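## Task

Plates E01, E07, E10 and E70 sit one per nest in N1, N2, N3 and N4; the ID labels are the only way to tell which plate is in which nest. In rack S1, build a stack going upward E01, then E07, then E10: E01 lies flat on the rack floor, the other two are seated fully inside the plate beneath, and every plate has its labelled short end toward the rack's front, the side facing the robot. Release the plates, then push the START key on post KP far enough that it latches. Afterwards return all four plates so that each lies flat within the locators of the nest it came from, with well A1 at the nest corner marked A1, while START stays latched. Nothing may count on the gripper holding it at the end; open the gripper and move the arm away.

## Robot and tools

ROBOT. One four-axis SCARA-type arm: a vertical lift, shoulder, elbow and wrist yaw, ending in a two-finger parallel gripper that always stays level (no tilt). The controlled point, end_effector_position, lies midway between the two rubber pads, 2 to 3 cm back from the fingertips. Fingers point along the gripper's +x; they open and close along its y. The fingertips never touch each other (closed gap 0.066 m), so a key is pressed with a single fingertip.

FRAMES. Scene frame: origin on the table top under the arm's base, +z up, +y to the left when looking along +x. Reported poses are in this frame. Motion offsets, however, are in the gripper's own axes (x forward along fingers, y across, z its vertical axis).

execute_actions(actions). actions is a list of actions run one after another; an empty list just returns state and images. Each action is a table of at most 15 rows, one row per 1/30 s control step; a shorter table repeats its final row until 15 steps (0.5 s) have passed. Each row is 5 numbers in [-1, 1]: dx, dy, dz, rz, opening. The first four are an offset, not a pose: measured from the gripper's measured pose when that action starts (for the first action in a call, the pose from the latest result in this scene), expressed in gripper axes. Every row refers back to that same start, rows do not add up. Scale: 1.0 = 0.6 m for dx, dy, dz and 180 degrees for rz; rz turns about gripper z from +x toward +y. opening is absolute: +1 fully open (0.140 m), -1 closed (0.066 m gap). A full open-to-close stroke needs at least about 0.6 s. Each step, the command is clipped to within 70 mm and 16 degrees of the measured pose, so a large offset may need several actions; after an action the arm only continues to the last clipped pose.

move(target, speed, blocking). target is one row of the same five numbers: an offset in gripper axes from the pose in this scene's most recent result that shows one, plus an absolute opening, which is sent when the move begins. The gripper follows a straight path of 0.5 to 10 s (longer paths are cut off short) and yaws the shorter way. speed: 0.002 to 0.5 m/s, default 0.25; rotation up to twice that in rad/s. The path ignores obstacles, the real hand lags and may overshoot speed, notably with the arm nearly straight. Faster contact hits harder; aiming farther past a contact presses harder. blocking=false returns after 0.5 s while the arm keeps going; until a result shows the move ended, call wait or stop before sending other motion. The result adds a move: line: done (at rest near target), off_target, moving, held (a check blocked the final step) or fault, plus limits (paced = pose clipped; held = some steps blocked, after which the arm may jump faster than speed) and the distance to target.

wait(seconds). 0 to 10 s; the arm keeps its last command; returns early if a running move finishes. stop() brakes a running move (it needs braking distance); fingers keep moving. zoom_image(camera, region): camera is cam_head_left, cam_head_right or cam_wrist; region [x0, y0, x1, y1] in pixels of that 504x504 image, origin top-left, at most 504 by 504. finished_scene(scene): ends the given scene number, irreversibly.

RESULTS. The state line gives end_effector_position (m) and end_effector_quat_wxyz in the scene frame; the printed position can be off, more so at long reach. Joint positions lists lift (m, 0 to 0.550), shoulder (-2.000 to 2.000 rad), elbow (-2.800 to 2.800 rad), wrist yaw (-12.566 to 12.566 rad), then pad gap (m). grip_measured is the measured opening on the command scale; readings may be off by about 1 mm consistently. Hand target is the pose the controller is currently driving to. A pose unreachable line means a clearance check altered or blocked the command. MOTOR HOT appears from 85 °C; at 100 °C an OVER-TEMPERATURE FAULT brakes the arm until it cools. Images arrive in the order cam_head_left, cam_head_right, cam_wrist; camera calibration lines appear when numbers change.

GRIPPING. To hold a plate, keep commanding an opening below grip_measured: about 0.04 below is firm, less is gentler. Pads push about 18 N each; a fast close can squeeze harder. Holding loads heats motors, so do not hang on longer than needed.

CAUTIONS. Because offsets come from the measured pose, repeating a small offset into something rigid does not push further, but into something that yields it does. Keep the elbow reading more than 0.4 rad away from 0, or the arm may fold and fault. Contact torque reaching a load limit (lift 52.8 N, shoulder 7.92 N m, elbow 3.96 N m, wrist yaw 1.32 N m, held weight included) stops the arm for 10 s and drops the rest of the call. Do not press START, or even light it, until the stack is complete as required and the unlisted plate is correctly in its nest. Set plates down from only a few millimetres; longer falls fail the task. Never knock or place anything off the table; avoid slams, hard hits and heavy pushing. Loose objects may occasionally get nudged by outside disturbances, so recheck with cameras. Well A1 is at a plate's labelled short end, in the corner opposite the labelled long side. At the end, open the fingers and pull clear.

Each tool is called after "Call:" as name(argument=value, ...), one argument or row to a line, values as JSON.

## Session

I'll start by looking at the scene.

Call:
execute_actions(
  actions=[],
)

Scene clock: 0.00 s.
end_effector_position=(+0.7584, +0.1695, +0.3787) grip_measured=+1.00 end_effector_quat_wxyz=(+0.994, +0.000, +0.000, +0.107)
Joint positions: [ 0.374  0.718  2.236 -2.74   0.14 ]
Hand target: +0.758, +0.169, +0.379; +0.994, +0.000, +0.000, +0.107

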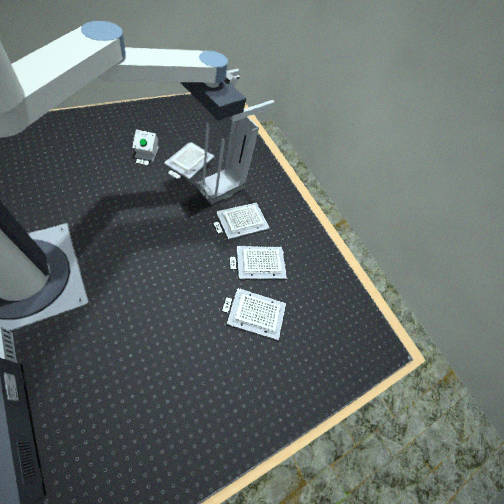

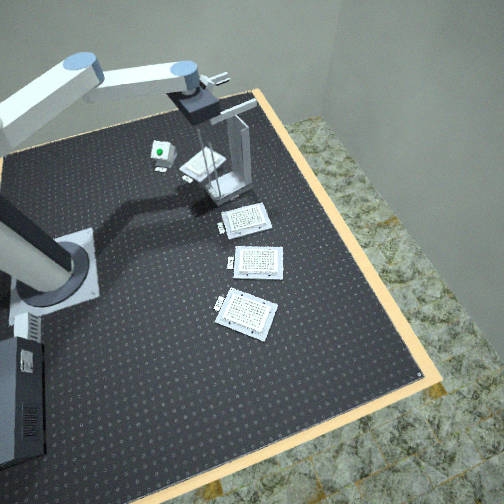

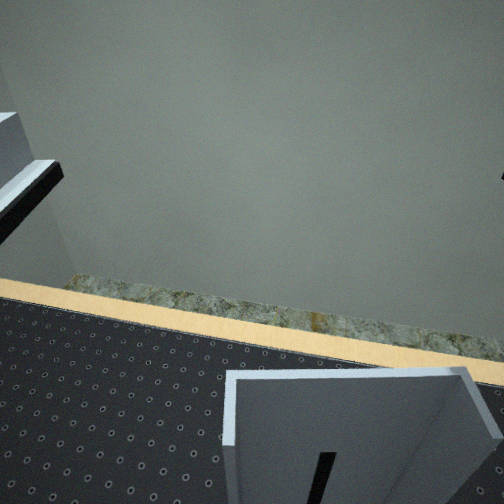

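Call:
zoom_image(
  camera="cam_head_left",
  region=[120, 110, 300, 250],
)

Call:
zoom_image(
  camera="cam_head_left",
  region=[200, 190, 310, 350],
)

Call:
zoom_image(
  camera="cam_head_right",
  region=[130, 100, 300, 250],
)

Call:
zoom_image(
  camera="cam_head_right",
  region=[200, 190, 310, 350],
)

Region (120, 110, 300, 250) of cam_head_left's 504x504 image, scaled by 2.800, with more detail than that image has.

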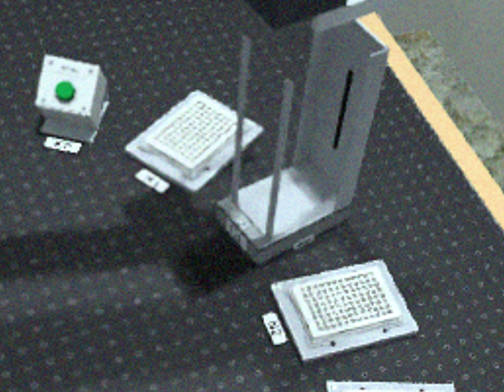

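Region (200, 190, 310, 350) of cam_head_left's 504x504 image, scaled by 3.150, with more detail than that image has; it fills the left 346 columns of this view, and the rest is white.

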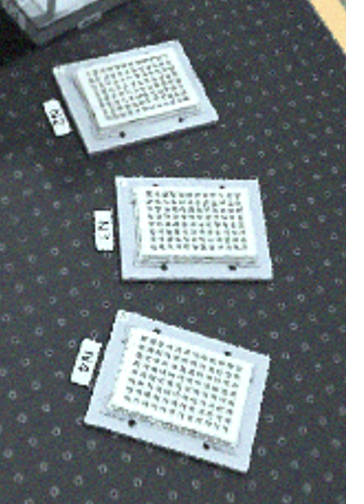

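Region (130, 100, 300, 250) of cam_head_right's 504x504 image, scaled by 2.965, with more detail than that image has; it fills the top 445 rows of this view, and the rest is white.

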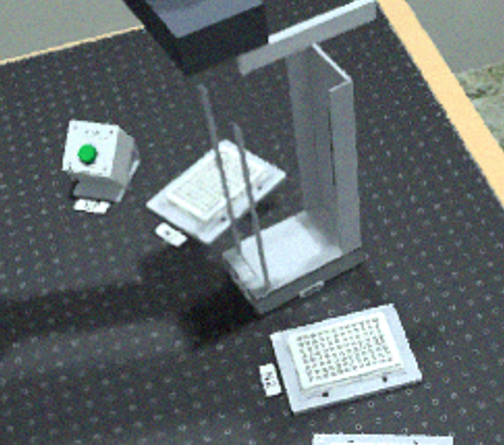

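Region (200, 190, 310, 350) of cam_head_right's 504x504 image, scaled by 3.150, with more detail than that image has; it fills the left 346 columns of this view, and the rest is white.

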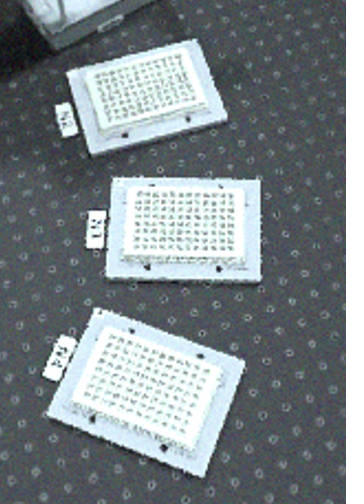

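Call:
move(
  target=[-0.432, -0.275, 0, -0.113, 1],
  speed=0.4,
)

Scene clock: 27.60 s.
end_effector_position=(+0.5403, -0.0472, +0.3787) grip_measured=+1.00 end_effector_quat_wxyz=(+0.998, +0.000, +0.000, -0.070)
Joint positions: [ 0.374  0.843  0.897 -1.881  0.14 ]
Hand target: +0.540, -0.047, +0.379; +0.998, +0.000, +0.000, -0.070
Off the commanded pose: 0.000 m, 0 deg.
move: done
camera_calibration (this result's frames):
cam_wrist: T_world_to_cam=[[-0.134968, -0.990849, -0.0014632, 0.0367204], [-0.59539, 0.0822807, -0.799212, 0.616038], [0.792019, -0.106997, -0.601047, -0.109508], [0, 0, 0, 1]] pos_world=[0.458472, -0.0260207, 0.42658]

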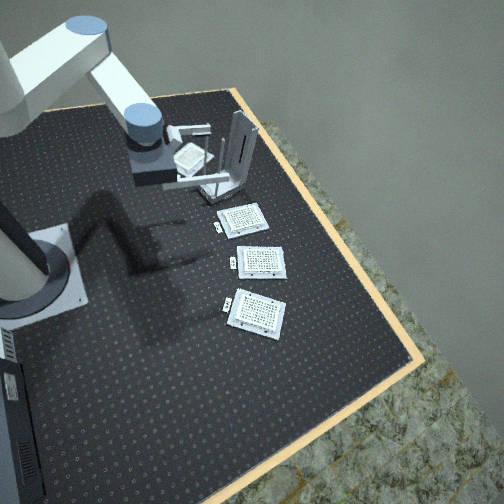

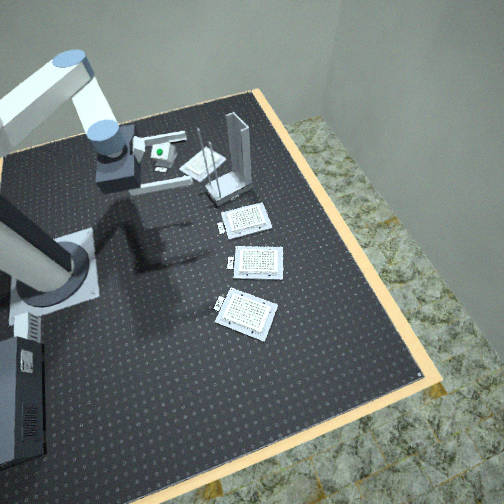

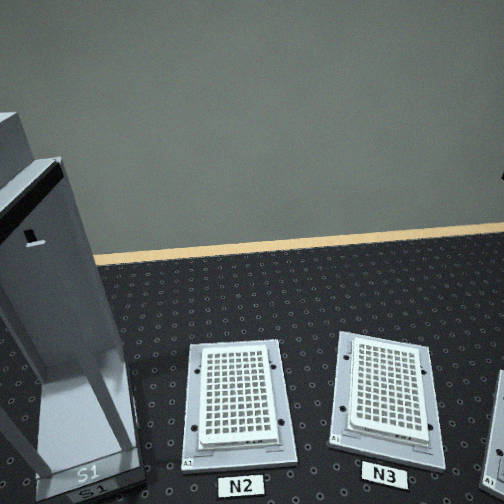

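Call:
zoom_image(
  camera="cam_wrist",
  region=[170, 330, 460, 504],
)

Call:
zoom_image(
  camera="cam_wrist",
  region=[0, 200, 200, 504],
)

Region (170, 330, 460, 504) of cam_wrist's 504x504 image, scaled by 1.738, with more detail than that image has; it fills the top 302 rows of this view, and the rest is white.

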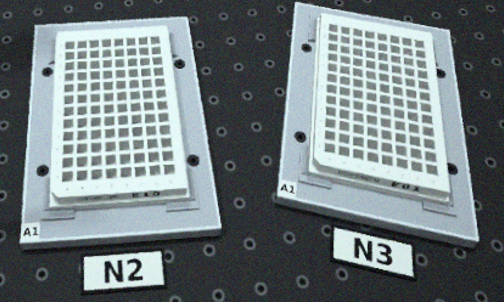

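Region (0, 200, 200, 504) of cam_wrist's 504x504 image, scaled by 1.658, with more detail than that image has; it fills the left 332 columns of this view, and the rest is white.

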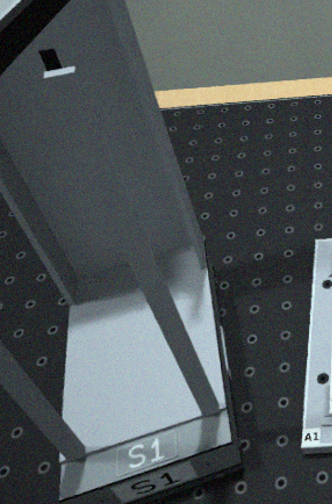

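Call:
move(
  target=[0, 0, -0.5, 0, 1],
  speed=0.4,
)

Scene clock: 35.33 s.
end_effector_position=(+0.5403, -0.0472, +0.0786) grip_measured=+1.00 end_effector_quat_wxyz=(+0.998, +0.000, +0.000, -0.070)
Joint positions: [ 0.074  0.843  0.897 -1.881  0.14 ]
Hand target: +0.540, -0.047, +0.079; +0.998, +0.000, +0.000, -0.070
Off the commanded pose: 0.000 m, 0 deg.
move: done; limits=paced
camera_calibration (this result's frames):
cam_wrist: T_world_to_cam=[[-0.134999, -0.990845, -0.0014632, 0.0362933], [-0.595388, 0.0822995, -0.799212, 0.376221], [0.792016, -0.107022, -0.601047, -0.289849], [0, 0, 0, 1]] pos_world=[0.458462, -0.0260219, 0.12652]

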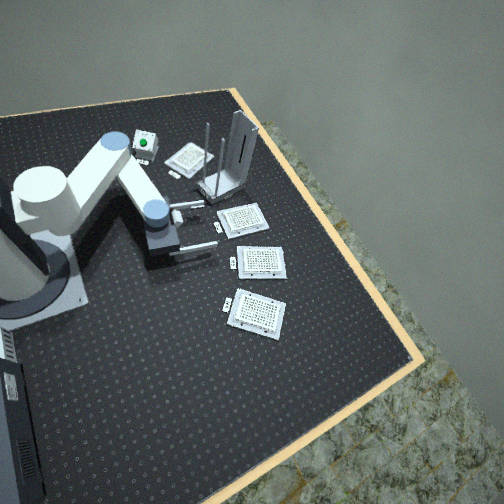

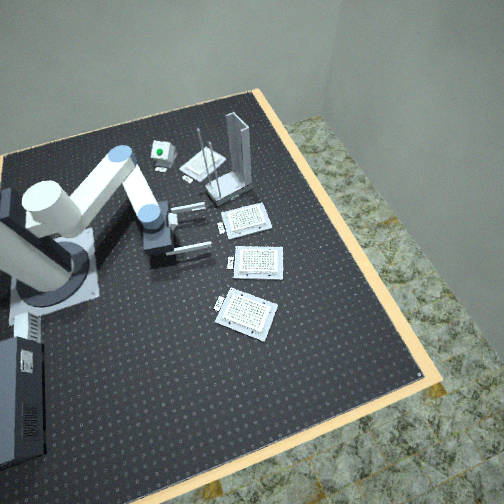

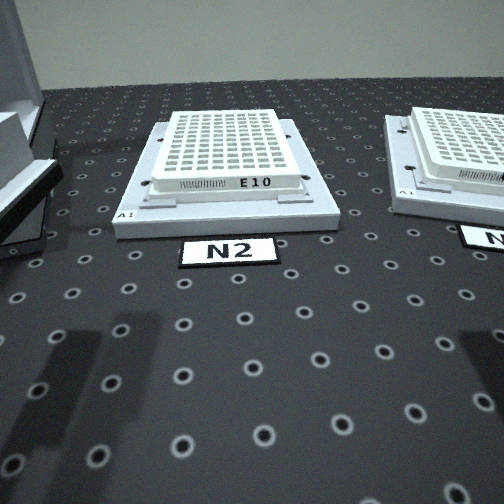

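Call:
zoom_image(
  camera="cam_wrist",
  region=[100, 90, 352, 250],
)

Region (100, 90, 352, 250) of cam_wrist's 504x504 image, scaled by 2.000, with more detail than that image has; it fills the top 320 rows of this view, and the rest is white.

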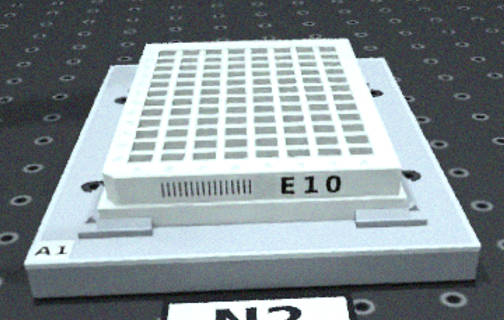

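Call:
move(
  target=[-0.018, -0.1665, 0, -0.0833, 1],
  speed=0.4,
)

Scene clock: 77.23 s.
end_effector_position=(+0.5156, -0.1446, +0.0786) grip_measured=+1.00 end_effector_quat_wxyz=(+0.980, +0.000, +0.000, -0.200)
Joint positions: [ 0.074  0.561  0.904 -1.868  0.14 ]
Hand target: +0.516, -0.145, +0.079; +0.980, +0.000, +0.000, -0.200
Off the commanded pose: 0.000 m, 0 deg.
move: done
camera_calibration (this result's frames):
cam_wrist: T_world_to_cam=[[-0.386834, -0.922148, -0.0014632, 0.0762237], [-0.553803, 0.233585, -0.799212, 0.369977], [0.737334, -0.308352, -0.601047, -0.281641], [0, 0, 0, 1]] pos_world=[0.442044, -0.102976, 0.126522]

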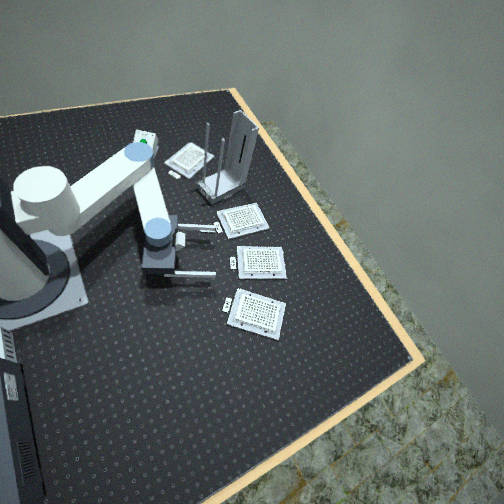

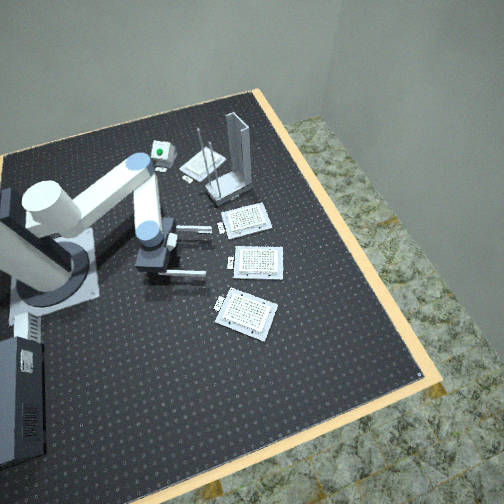

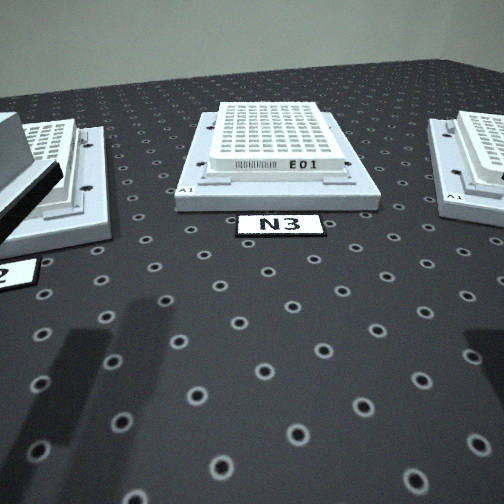

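Call:
zoom_image(
  camera="cam_wrist",
  region=[150, 80, 402, 240],
)

Region (150, 80, 402, 240) of cam_wrist's 504x504 image, scaled by 2.000, with more detail than that image has; it fills the top 320 rows of this view, and the rest is white.

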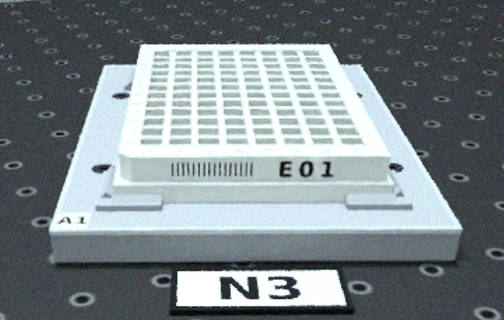

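Call:
move(
  target=[-0.037, -0.211, 0, -0.111, 1],
  speed=0.4,
)

Scene clock: 89.93 s.
end_effector_position=(+0.4456, -0.2524, +0.0786) grip_measured=+1.00 end_effector_quat_wxyz=(+0.930, +0.000, +0.000, -0.367)
Joint positions: [ 0.074  0.211  0.904 -1.867  0.14 ]
Hand target: +0.446, -0.252, +0.079; +0.930, +0.000, +0.000, -0.367
Off the commanded pose: 0.000 m, 0 deg.
move: done
camera_calibration (this result's frames):
cam_wrist: T_world_to_cam=[[-0.678687, -0.734426, -0.0014632, 0.127184], [-0.440632, 0.408783, -0.799212, 0.350188], [0.587561, -0.54177, -0.601047, -0.255452], [0, 0, 0, 1]] pos_world=[0.390716, -0.18814, 0.126522]

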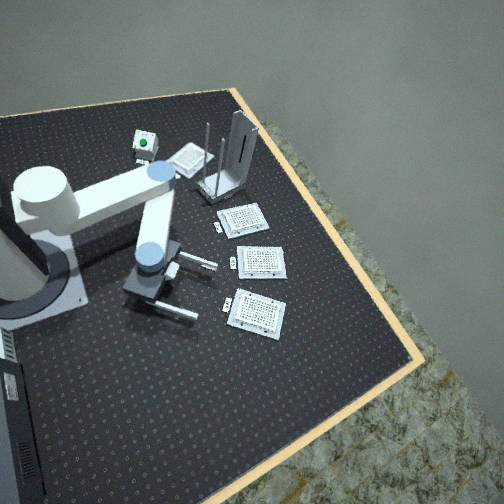

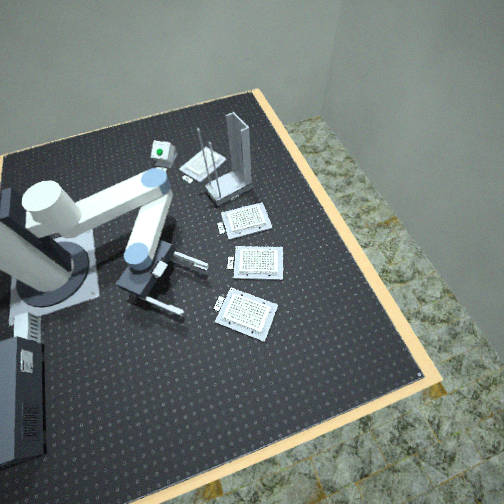

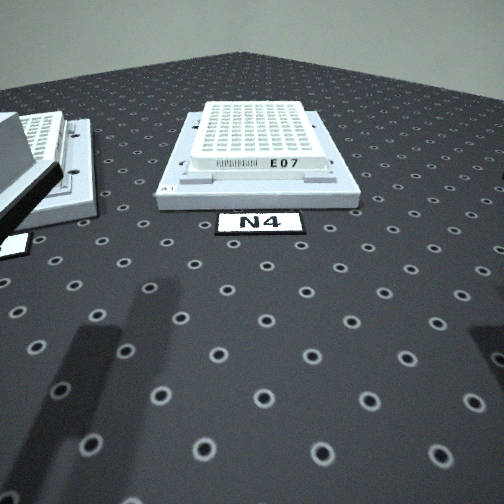

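Call:
zoom_image(
  camera="cam_wrist",
  region=[130, 80, 382, 240],
)

Region (130, 80, 382, 240) of cam_wrist's 504x504 image, scaled by 2.000, with more detail than that image has; it fills the top 320 rows of this view, and the rest is white.

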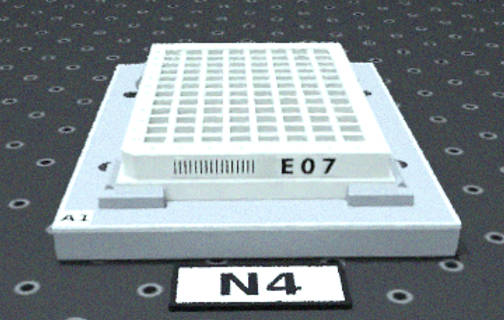

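Call:
move(
  target=[-0.291, 0.5225, 0.07, 0.322, 1],
  speed=0.5,
)

Scene clock: 103.53 s.
end_effector_position=(+0.5319, +0.0959, +0.1207) grip_measured=+1.00 end_effector_quat_wxyz=(+0.992, +0.000, +0.000, +0.130)
Joint positions: [ 0.116  1.226  0.902 -1.867  0.14 ]
Hand target: +0.532, +0.096, +0.121; +0.992, +0.000, +0.000, +0.130
Off the commanded pose: 0.000 m, 0 deg.
move: done
camera_calibration (this result's frames):
cam_wrist: T_world_to_cam=[[0.263072, -0.964775, -0.0014632, -0.0372275], [-0.580184, -0.156991, -0.799212, 0.407888], [0.77083, 0.211099, -0.601047, -0.261827], [0, 0, 0, 1]] pos_world=[0.448268, 0.0833898, 0.168564]

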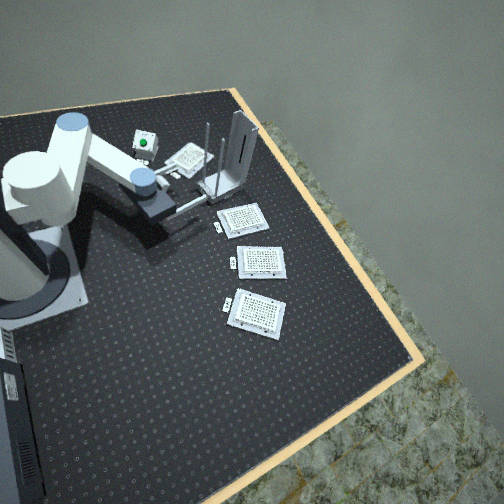

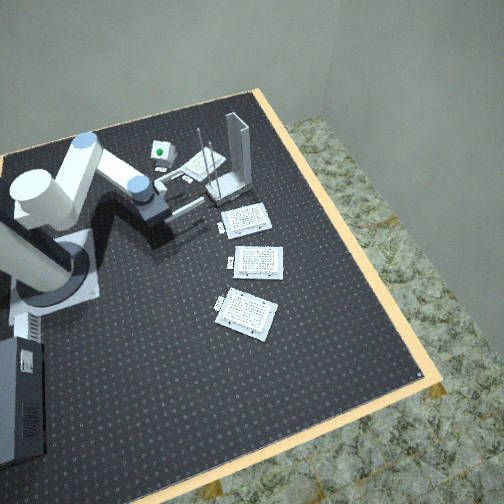

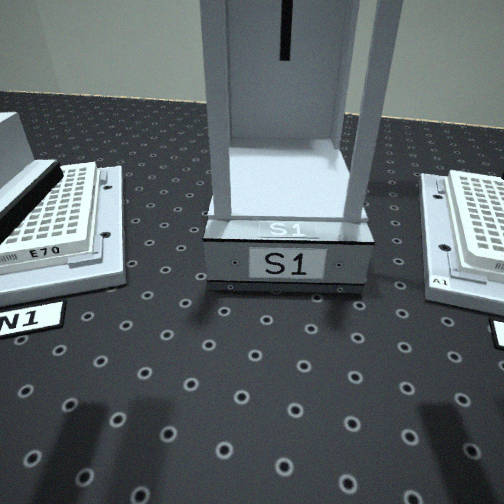

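Call:
zoom_image(
  camera="cam_wrist",
  region=[180, 100, 420, 310],
)

Call:
zoom_image(
  camera="cam_head_left",
  region=[180, 100, 280, 210],
)

Call:
zoom_image(
  camera="cam_head_right",
  region=[180, 100, 280, 210],
)

Region (180, 100, 420, 310) of cam_wrist's 504x504 image, scaled by 2.100, with more detail than that image has; it fills the top 441 rows of this view, and the rest is white.

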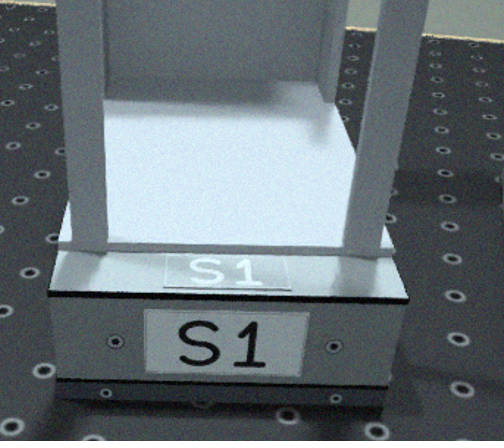

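Region (180, 100, 280, 210) of cam_head_left's 504x504 image, scaled by 4.582, with more detail than that image has; it fills the left 458 columns of this view, and the rest is white.

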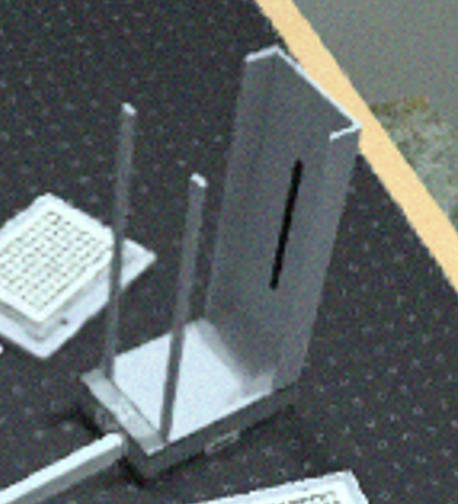

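Region (180, 100, 280, 210) of cam_head_right's 504x504 image, scaled by 4.582, with more detail than that image has; it fills the left 458 columns of this view, and the rest is white.

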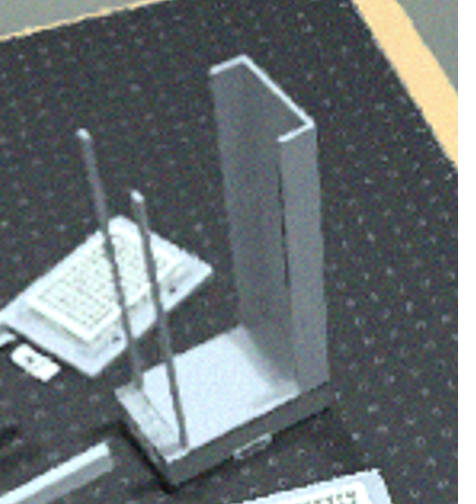

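Call:
zoom_image(
  camera="cam_head_left",
  region=[120, 150, 220, 230],
)

Call:
zoom_image(
  camera="cam_head_right",
  region=[120, 150, 220, 230],
)

Region (120, 150, 220, 230) of cam_head_left's 504x504 image, scaled by 5.040, with more detail than that image has; it fills the top 403 rows of this view, and the rest is white.

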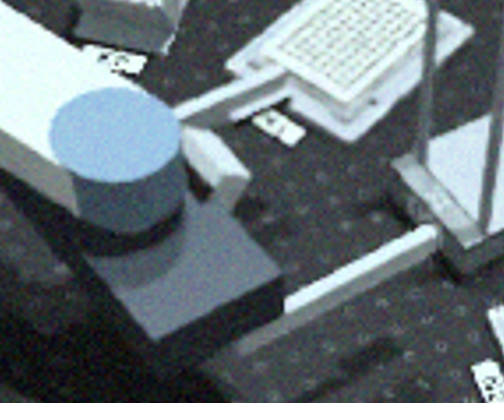

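Region (120, 150, 220, 230) of cam_head_right's 504x504 image, scaled by 5.040, with more detail than that image has; it fills the top 403 rows of this view, and the rest is white.

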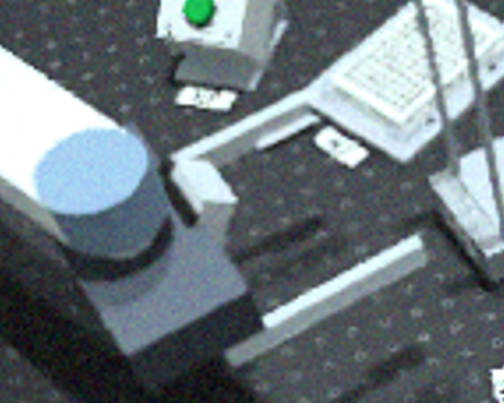

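Call:
move(
  target=[-0.0603, -0.408, -0.0845, -0.204, 0.2],
  speed=0.5,
)

Scene clock: 142.93 s.
end_effector_position=(+0.5602, -0.1499, +0.0699) grip_measured=+0.20 end_effector_quat_wxyz=(+0.982, +0.000, +0.000, -0.189)
Joint positions: [ 0.065  0.53   1.097 -2.008  0.11 ]
Hand target: +0.560, -0.150, +0.070; +0.982, +0.000, +0.000, -0.189
Off the commanded pose: 0.000 m, 0 deg.
move: done
camera_calibration (this result's frames):
cam_wrist: T_world_to_cam=[[-0.365716, -0.930725, -0.0014632, 0.0755002], [-0.558983, 0.220902, -0.799212, 0.389952], [0.74417, -0.291467, -0.601047, -0.322653], [0, 0, 0, 1]] pos_world=[0.485697, -0.109914, 0.117835]

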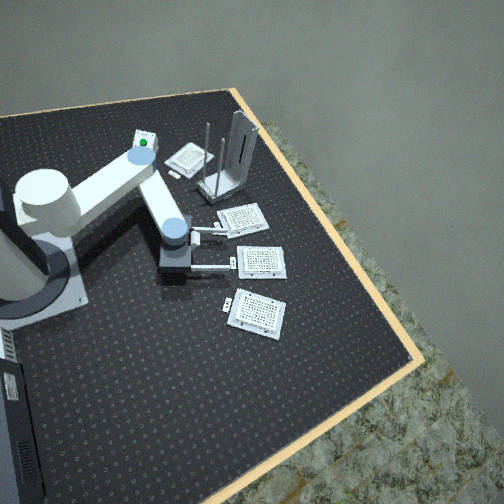

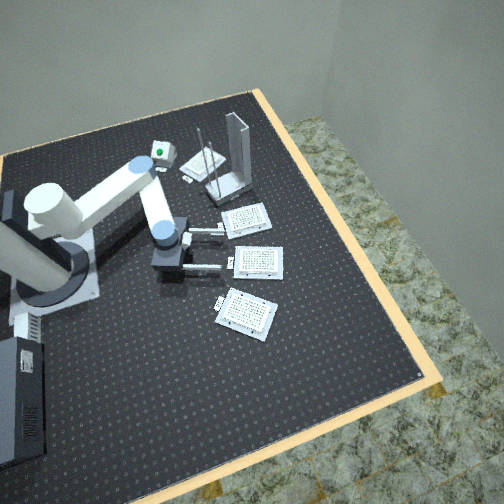

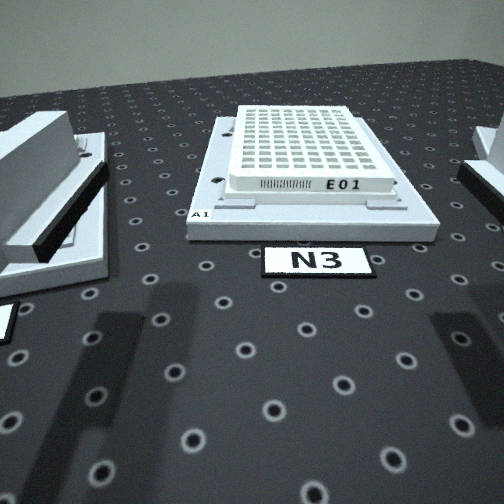

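Call:
move(
  target=[0.2125, -0.035, 0, 0, 0.2],
  speed=0.4,
)

Scene clock: 145.63 s.
end_effector_position=(+0.6709, -0.2166, +0.0699) grip_measured=+0.20 end_effector_quat_wxyz=(+0.982, +0.000, +0.000, -0.189)
Joint positions: [ 0.065  0.205  1.758 -2.343  0.11 ]
Hand target: +0.671, -0.217, +0.070; +0.982, +0.000, +0.000, -0.189
Off the commanded pose: 0.000 m, 0 deg.
move: done
camera_calibration (this result's frames):
cam_wrist: T_world_to_cam=[[-0.365566, -0.930784, -0.0014632, 0.0537193], [-0.559019, 0.220811, -0.799212, 0.46659], [0.744217, -0.291347, -0.601047, -0.424484], [0, 0, 0, 1]] pos_world=[0.596379, -0.176699, 0.117848]

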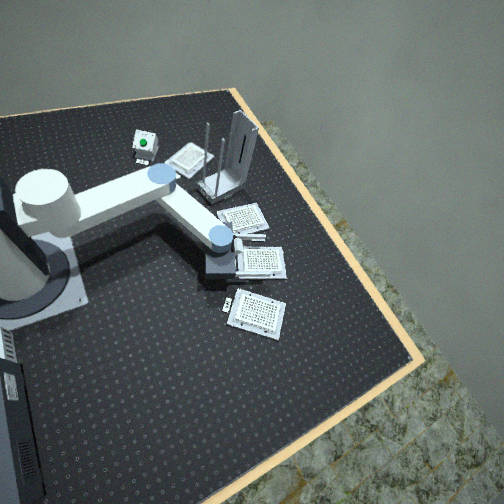

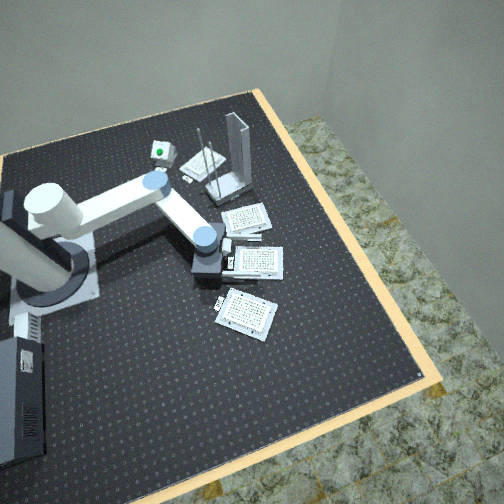

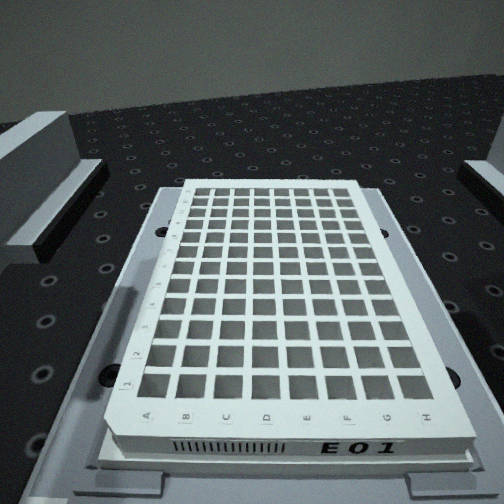

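Call:
move(
  target=[0.0067, 0.002, -0.0565, -0.002, 0.2],
  speed=0.1,
)

Scene clock: 159.07 s.
end_effector_position=(+0.6751, -0.2169, +0.0360) grip_measured=+0.20 end_effector_quat_wxyz=(+0.981, +0.000, +0.000, -0.192)
Joint positions: [ 0.031  0.2    1.782 -2.368  0.11 ]
Hand target: +0.675, -0.217, +0.036; +0.981, +0.000, +0.000, -0.192
Off the commanded pose: 0.000 m, 0 deg.
move: done
camera_calibration (this result's frames):
cam_wrist: T_world_to_cam=[[-0.371104, -0.92859, -0.0014632, 0.0591515], [-0.557694, 0.224137, -0.799212, 0.441684], [0.742469, -0.295775, -0.601047, -0.447879], [0, 0, 0, 1]] pos_world=[0.600812, -0.176541, 0.083889]

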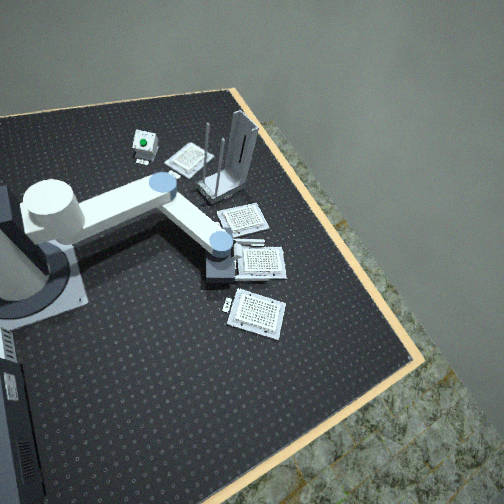

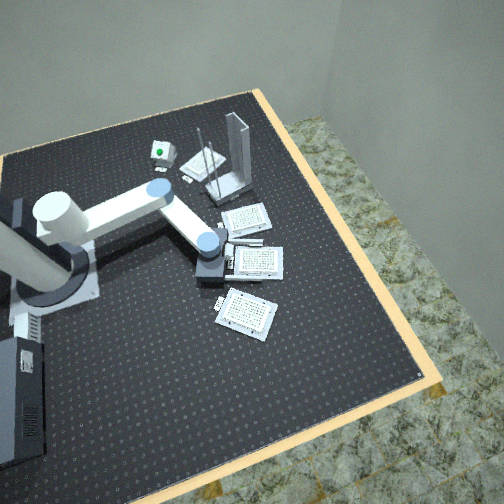

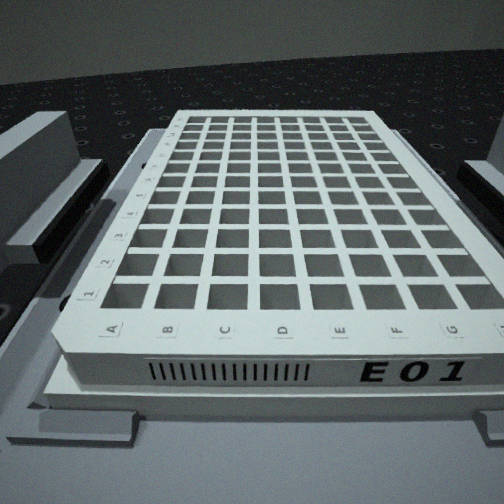

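Call:
move(
  target=[0, 0, -0.0035, 0, -0.4],
  speed=0.05,
)

Scene clock: 168.13 s.
end_effector_position=(+0.6751, -0.2169, +0.0339) grip_measured=-0.40 end_effector_quat_wxyz=(+0.981, +0.000, +0.000, -0.192)
Joint positions: [ 0.029  0.2    1.782 -2.368  0.088]
Hand target: +0.675, -0.217, +0.034; +0.981, +0.000, +0.000, -0.192
Off the commanded pose: 0.000 m, 0 deg.
move: done
camera_calibration (this result's frames):
cam_wrist: T_world_to_cam=[[-0.371094, -0.928594, -0.0014632, 0.0591484], [-0.557696, 0.224131, -0.799212, 0.440046], [0.742472, -0.295767, -0.601047, -0.449112], [0, 0, 0, 1]] pos_world=[0.600814, -0.176536, 0.0818395]

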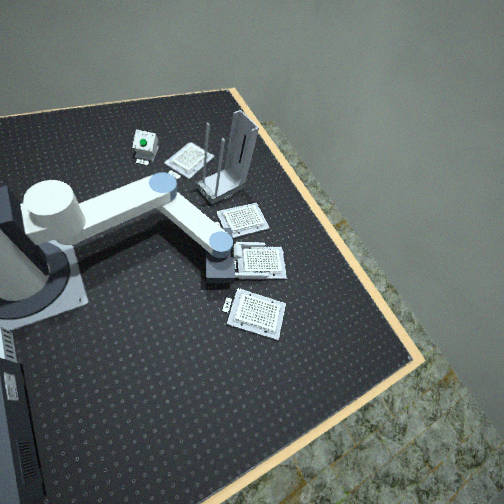

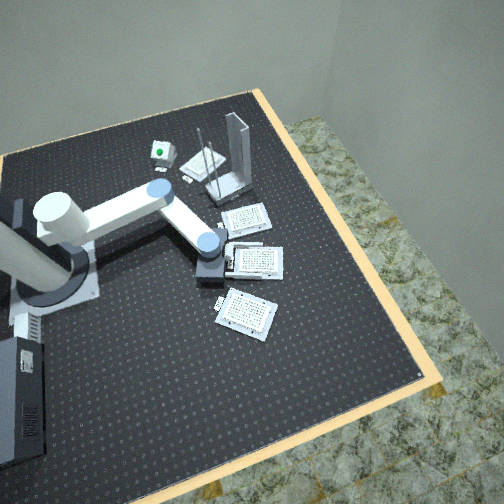

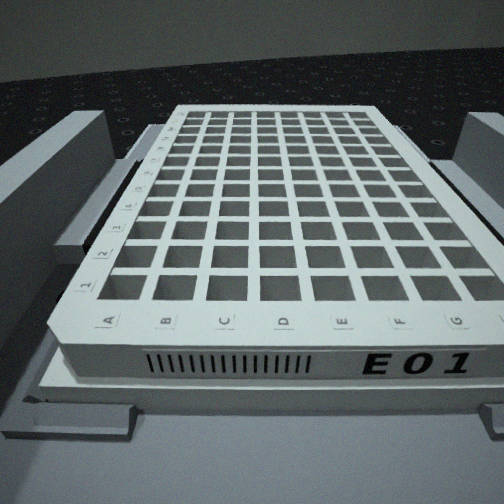

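Call:
execute_actions(
  actions=[
    [[0,0,0,0,-0.42],[0,0,0,0,-0.44],[0,0,0,0,-0.46],[0,0,0,0,-0.48],[0,0,0,0,-0.50],[0,0,0,0,-0.52],[0,0,0,0,-0.54],[0,0,0,0,-0.55],[0,0,0,0,-0.56],[0,0,0,0,-0.57],[0,0,0,0,-0.58],[0,0,0,0,-0.59],[0,0,0,0,-0.60],[0,0,0,0,-0.61],[0,0,0,0,-0.62]],
    [[0,0,0,0,-0.62]],
  ],
)

Scene clock: 170.97 s.
end_effector_position=(+0.6751, -0.2169, +0.0339) grip_measured=-0.56 end_effector_quat_wxyz=(+0.981, +0.000, +0.000, -0.192)
Joint positions: [ 0.029  0.2    1.782 -2.368  0.082]
Hand target: +0.675, -0.217, +0.034; +0.981, +0.000, +0.000, -0.192
Off the commanded pose: 0.000 m, 0 deg.
camera_calibration (this result's frames):
cam_wrist: T_world_to_cam=[[-0.370919, -0.928664, -0.0014632, 0.0590588], [-0.557738, 0.224026, -0.799212, 0.440057], [0.742527, -0.295627, -0.601047, -0.449126], [0, 0, 0, 1]] pos_world=[0.600831, -0.176513, 0.0818395]

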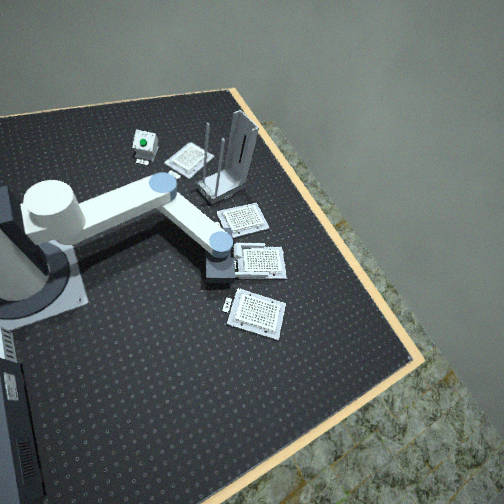

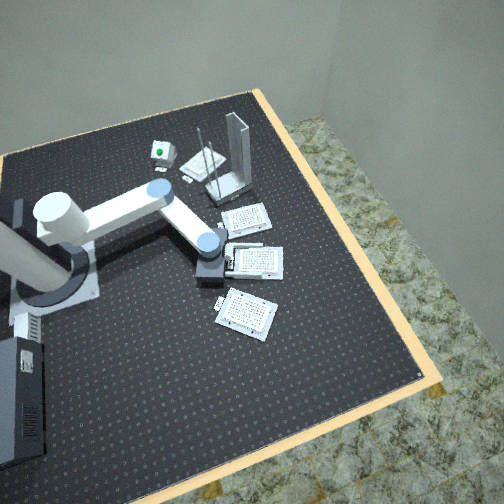

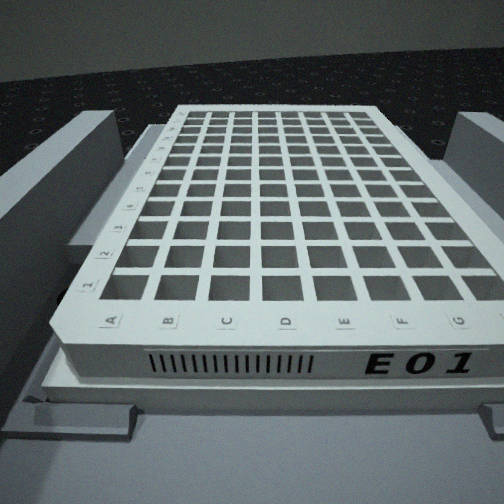

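Call:
move(
  target=[0, 0, 0.03, 0, -0.62],
  speed=0.08,
)

Scene clock: 194.87 s.
end_effector_position=(+0.6751, -0.2169, +0.0520) grip_measured=-0.56 end_effector_quat_wxyz=(+0.981, +0.000, +0.000, -0.192)
Joint positions: [ 0.047  0.2    1.782 -2.368  0.082]
Hand target: +0.675, -0.217, +0.052; +0.981, +0.000, +0.000, -0.192
Off the commanded pose: 0.000 m, 0 deg.
move: done
camera_calibration (this result's frames):
cam_wrist: T_world_to_cam=[[-0.370912, -0.928667, -0.0014632, 0.0590819], [-0.55774, 0.224022, -0.799212, 0.454481], [0.74253, -0.295621, -0.601047, -0.438281], [0, 0, 0, 1]] pos_world=[0.600833, -0.176511, 0.0998861]

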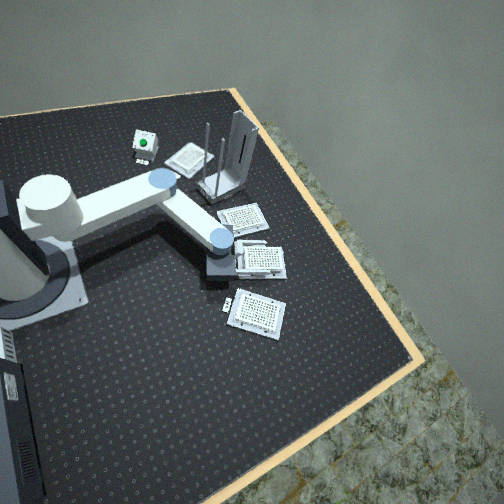

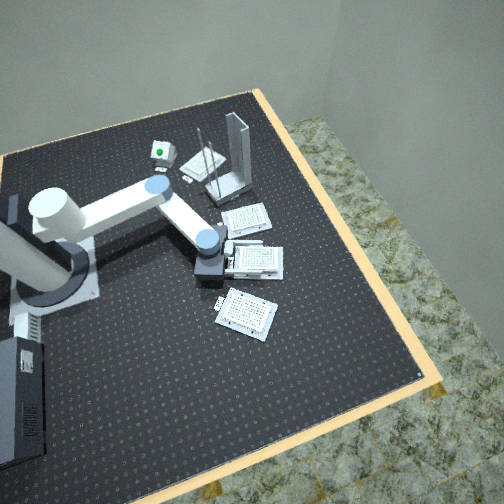

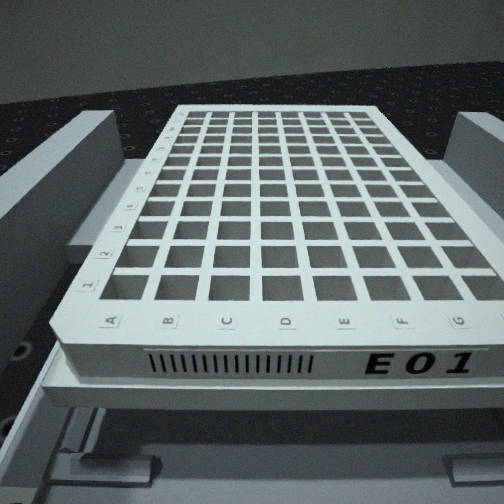

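Call:
move(
  target=[-0.0879, 0.2825, 0.53, 0.1, -0.62],
  speed=0.35,
)

Scene clock: 200.07 s.
end_effector_position=(+0.6899, -0.0398, +0.3700) grip_measured=-0.56 end_effector_quat_wxyz=(+0.999, +0.000, +0.000, -0.035)
Joint positions: [ 0.365  0.611  1.613 -2.295  0.082]
Hand target: +0.690, -0.040, +0.370; +0.999, +0.000, +0.000, -0.036
Off the commanded pose: 0.000 m, 0 deg.
move: done
camera_calibration (this result's frames):
cam_wrist: T_world_to_cam=[[-0.0651374, -0.997875, -0.0014632, 0.0157442], [-0.599695, 0.0403177, -0.799212, 0.698889], [0.797573, -0.0511811, -0.601047, -0.23401], [0, 0, 0, 1]] pos_world=[0.606786, -0.0244437, 0.417933]

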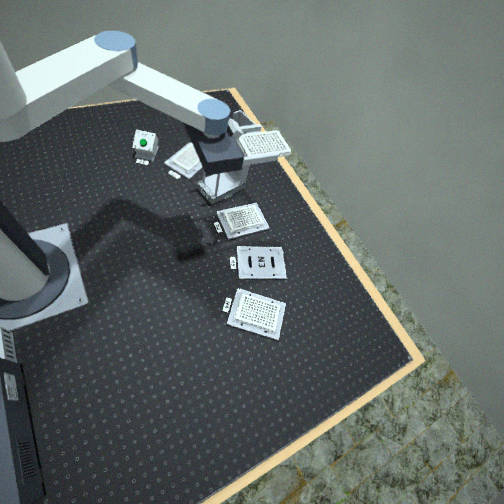

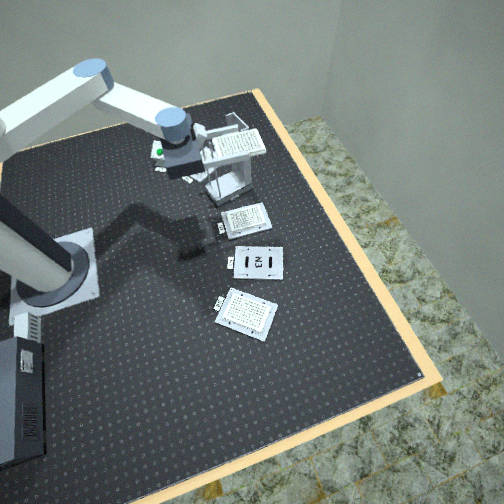

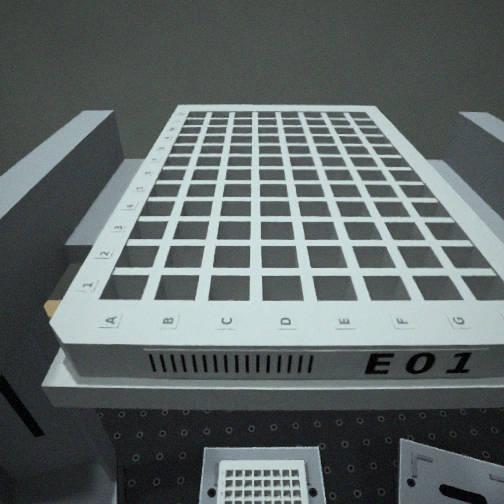

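Call:
move(
  target=[-0.0265, 0.2732, 0.025, 0.0987, -0.62],
  speed=0.25,
)

Scene clock: 203.10 s.
end_effector_position=(+0.6855, +0.1250, +0.3850) grip_measured=-0.56 end_effector_quat_wxyz=(+0.993, +0.000, +0.000, +0.120)
Joint positions: [ 0.38   0.908  1.665 -2.334  0.082]
Hand target: +0.686, +0.125, +0.385; +0.993, +0.000, +0.000, +0.119
Off the commanded pose: 0.000 m, 0 deg.
move: done
camera_calibration (this result's frames):
cam_wrist: T_world_to_cam=[[0.24311, -0.969998, -0.0014632, -0.0348641], [-0.5833, -0.144987, -0.799212, 0.713533], [0.775022, 0.19515, -0.601047, -0.228388], [0, 0, 0, 1]] pos_world=[0.601685, 0.114205, 0.432941]

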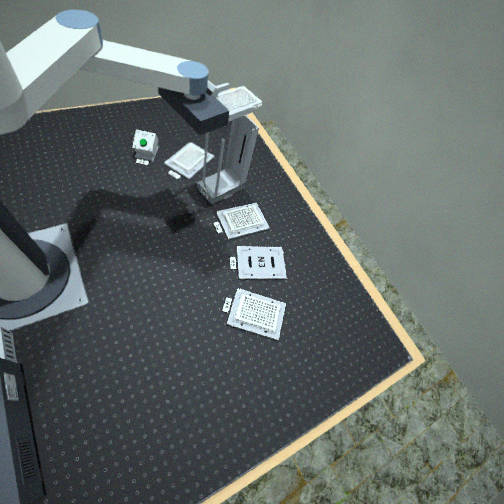

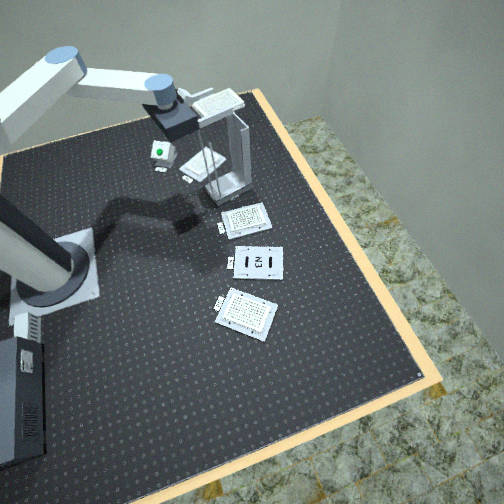

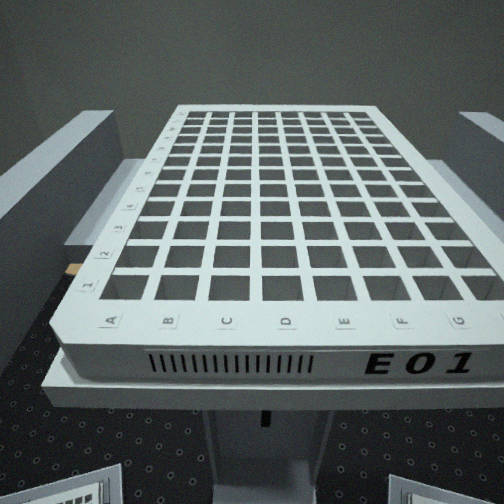

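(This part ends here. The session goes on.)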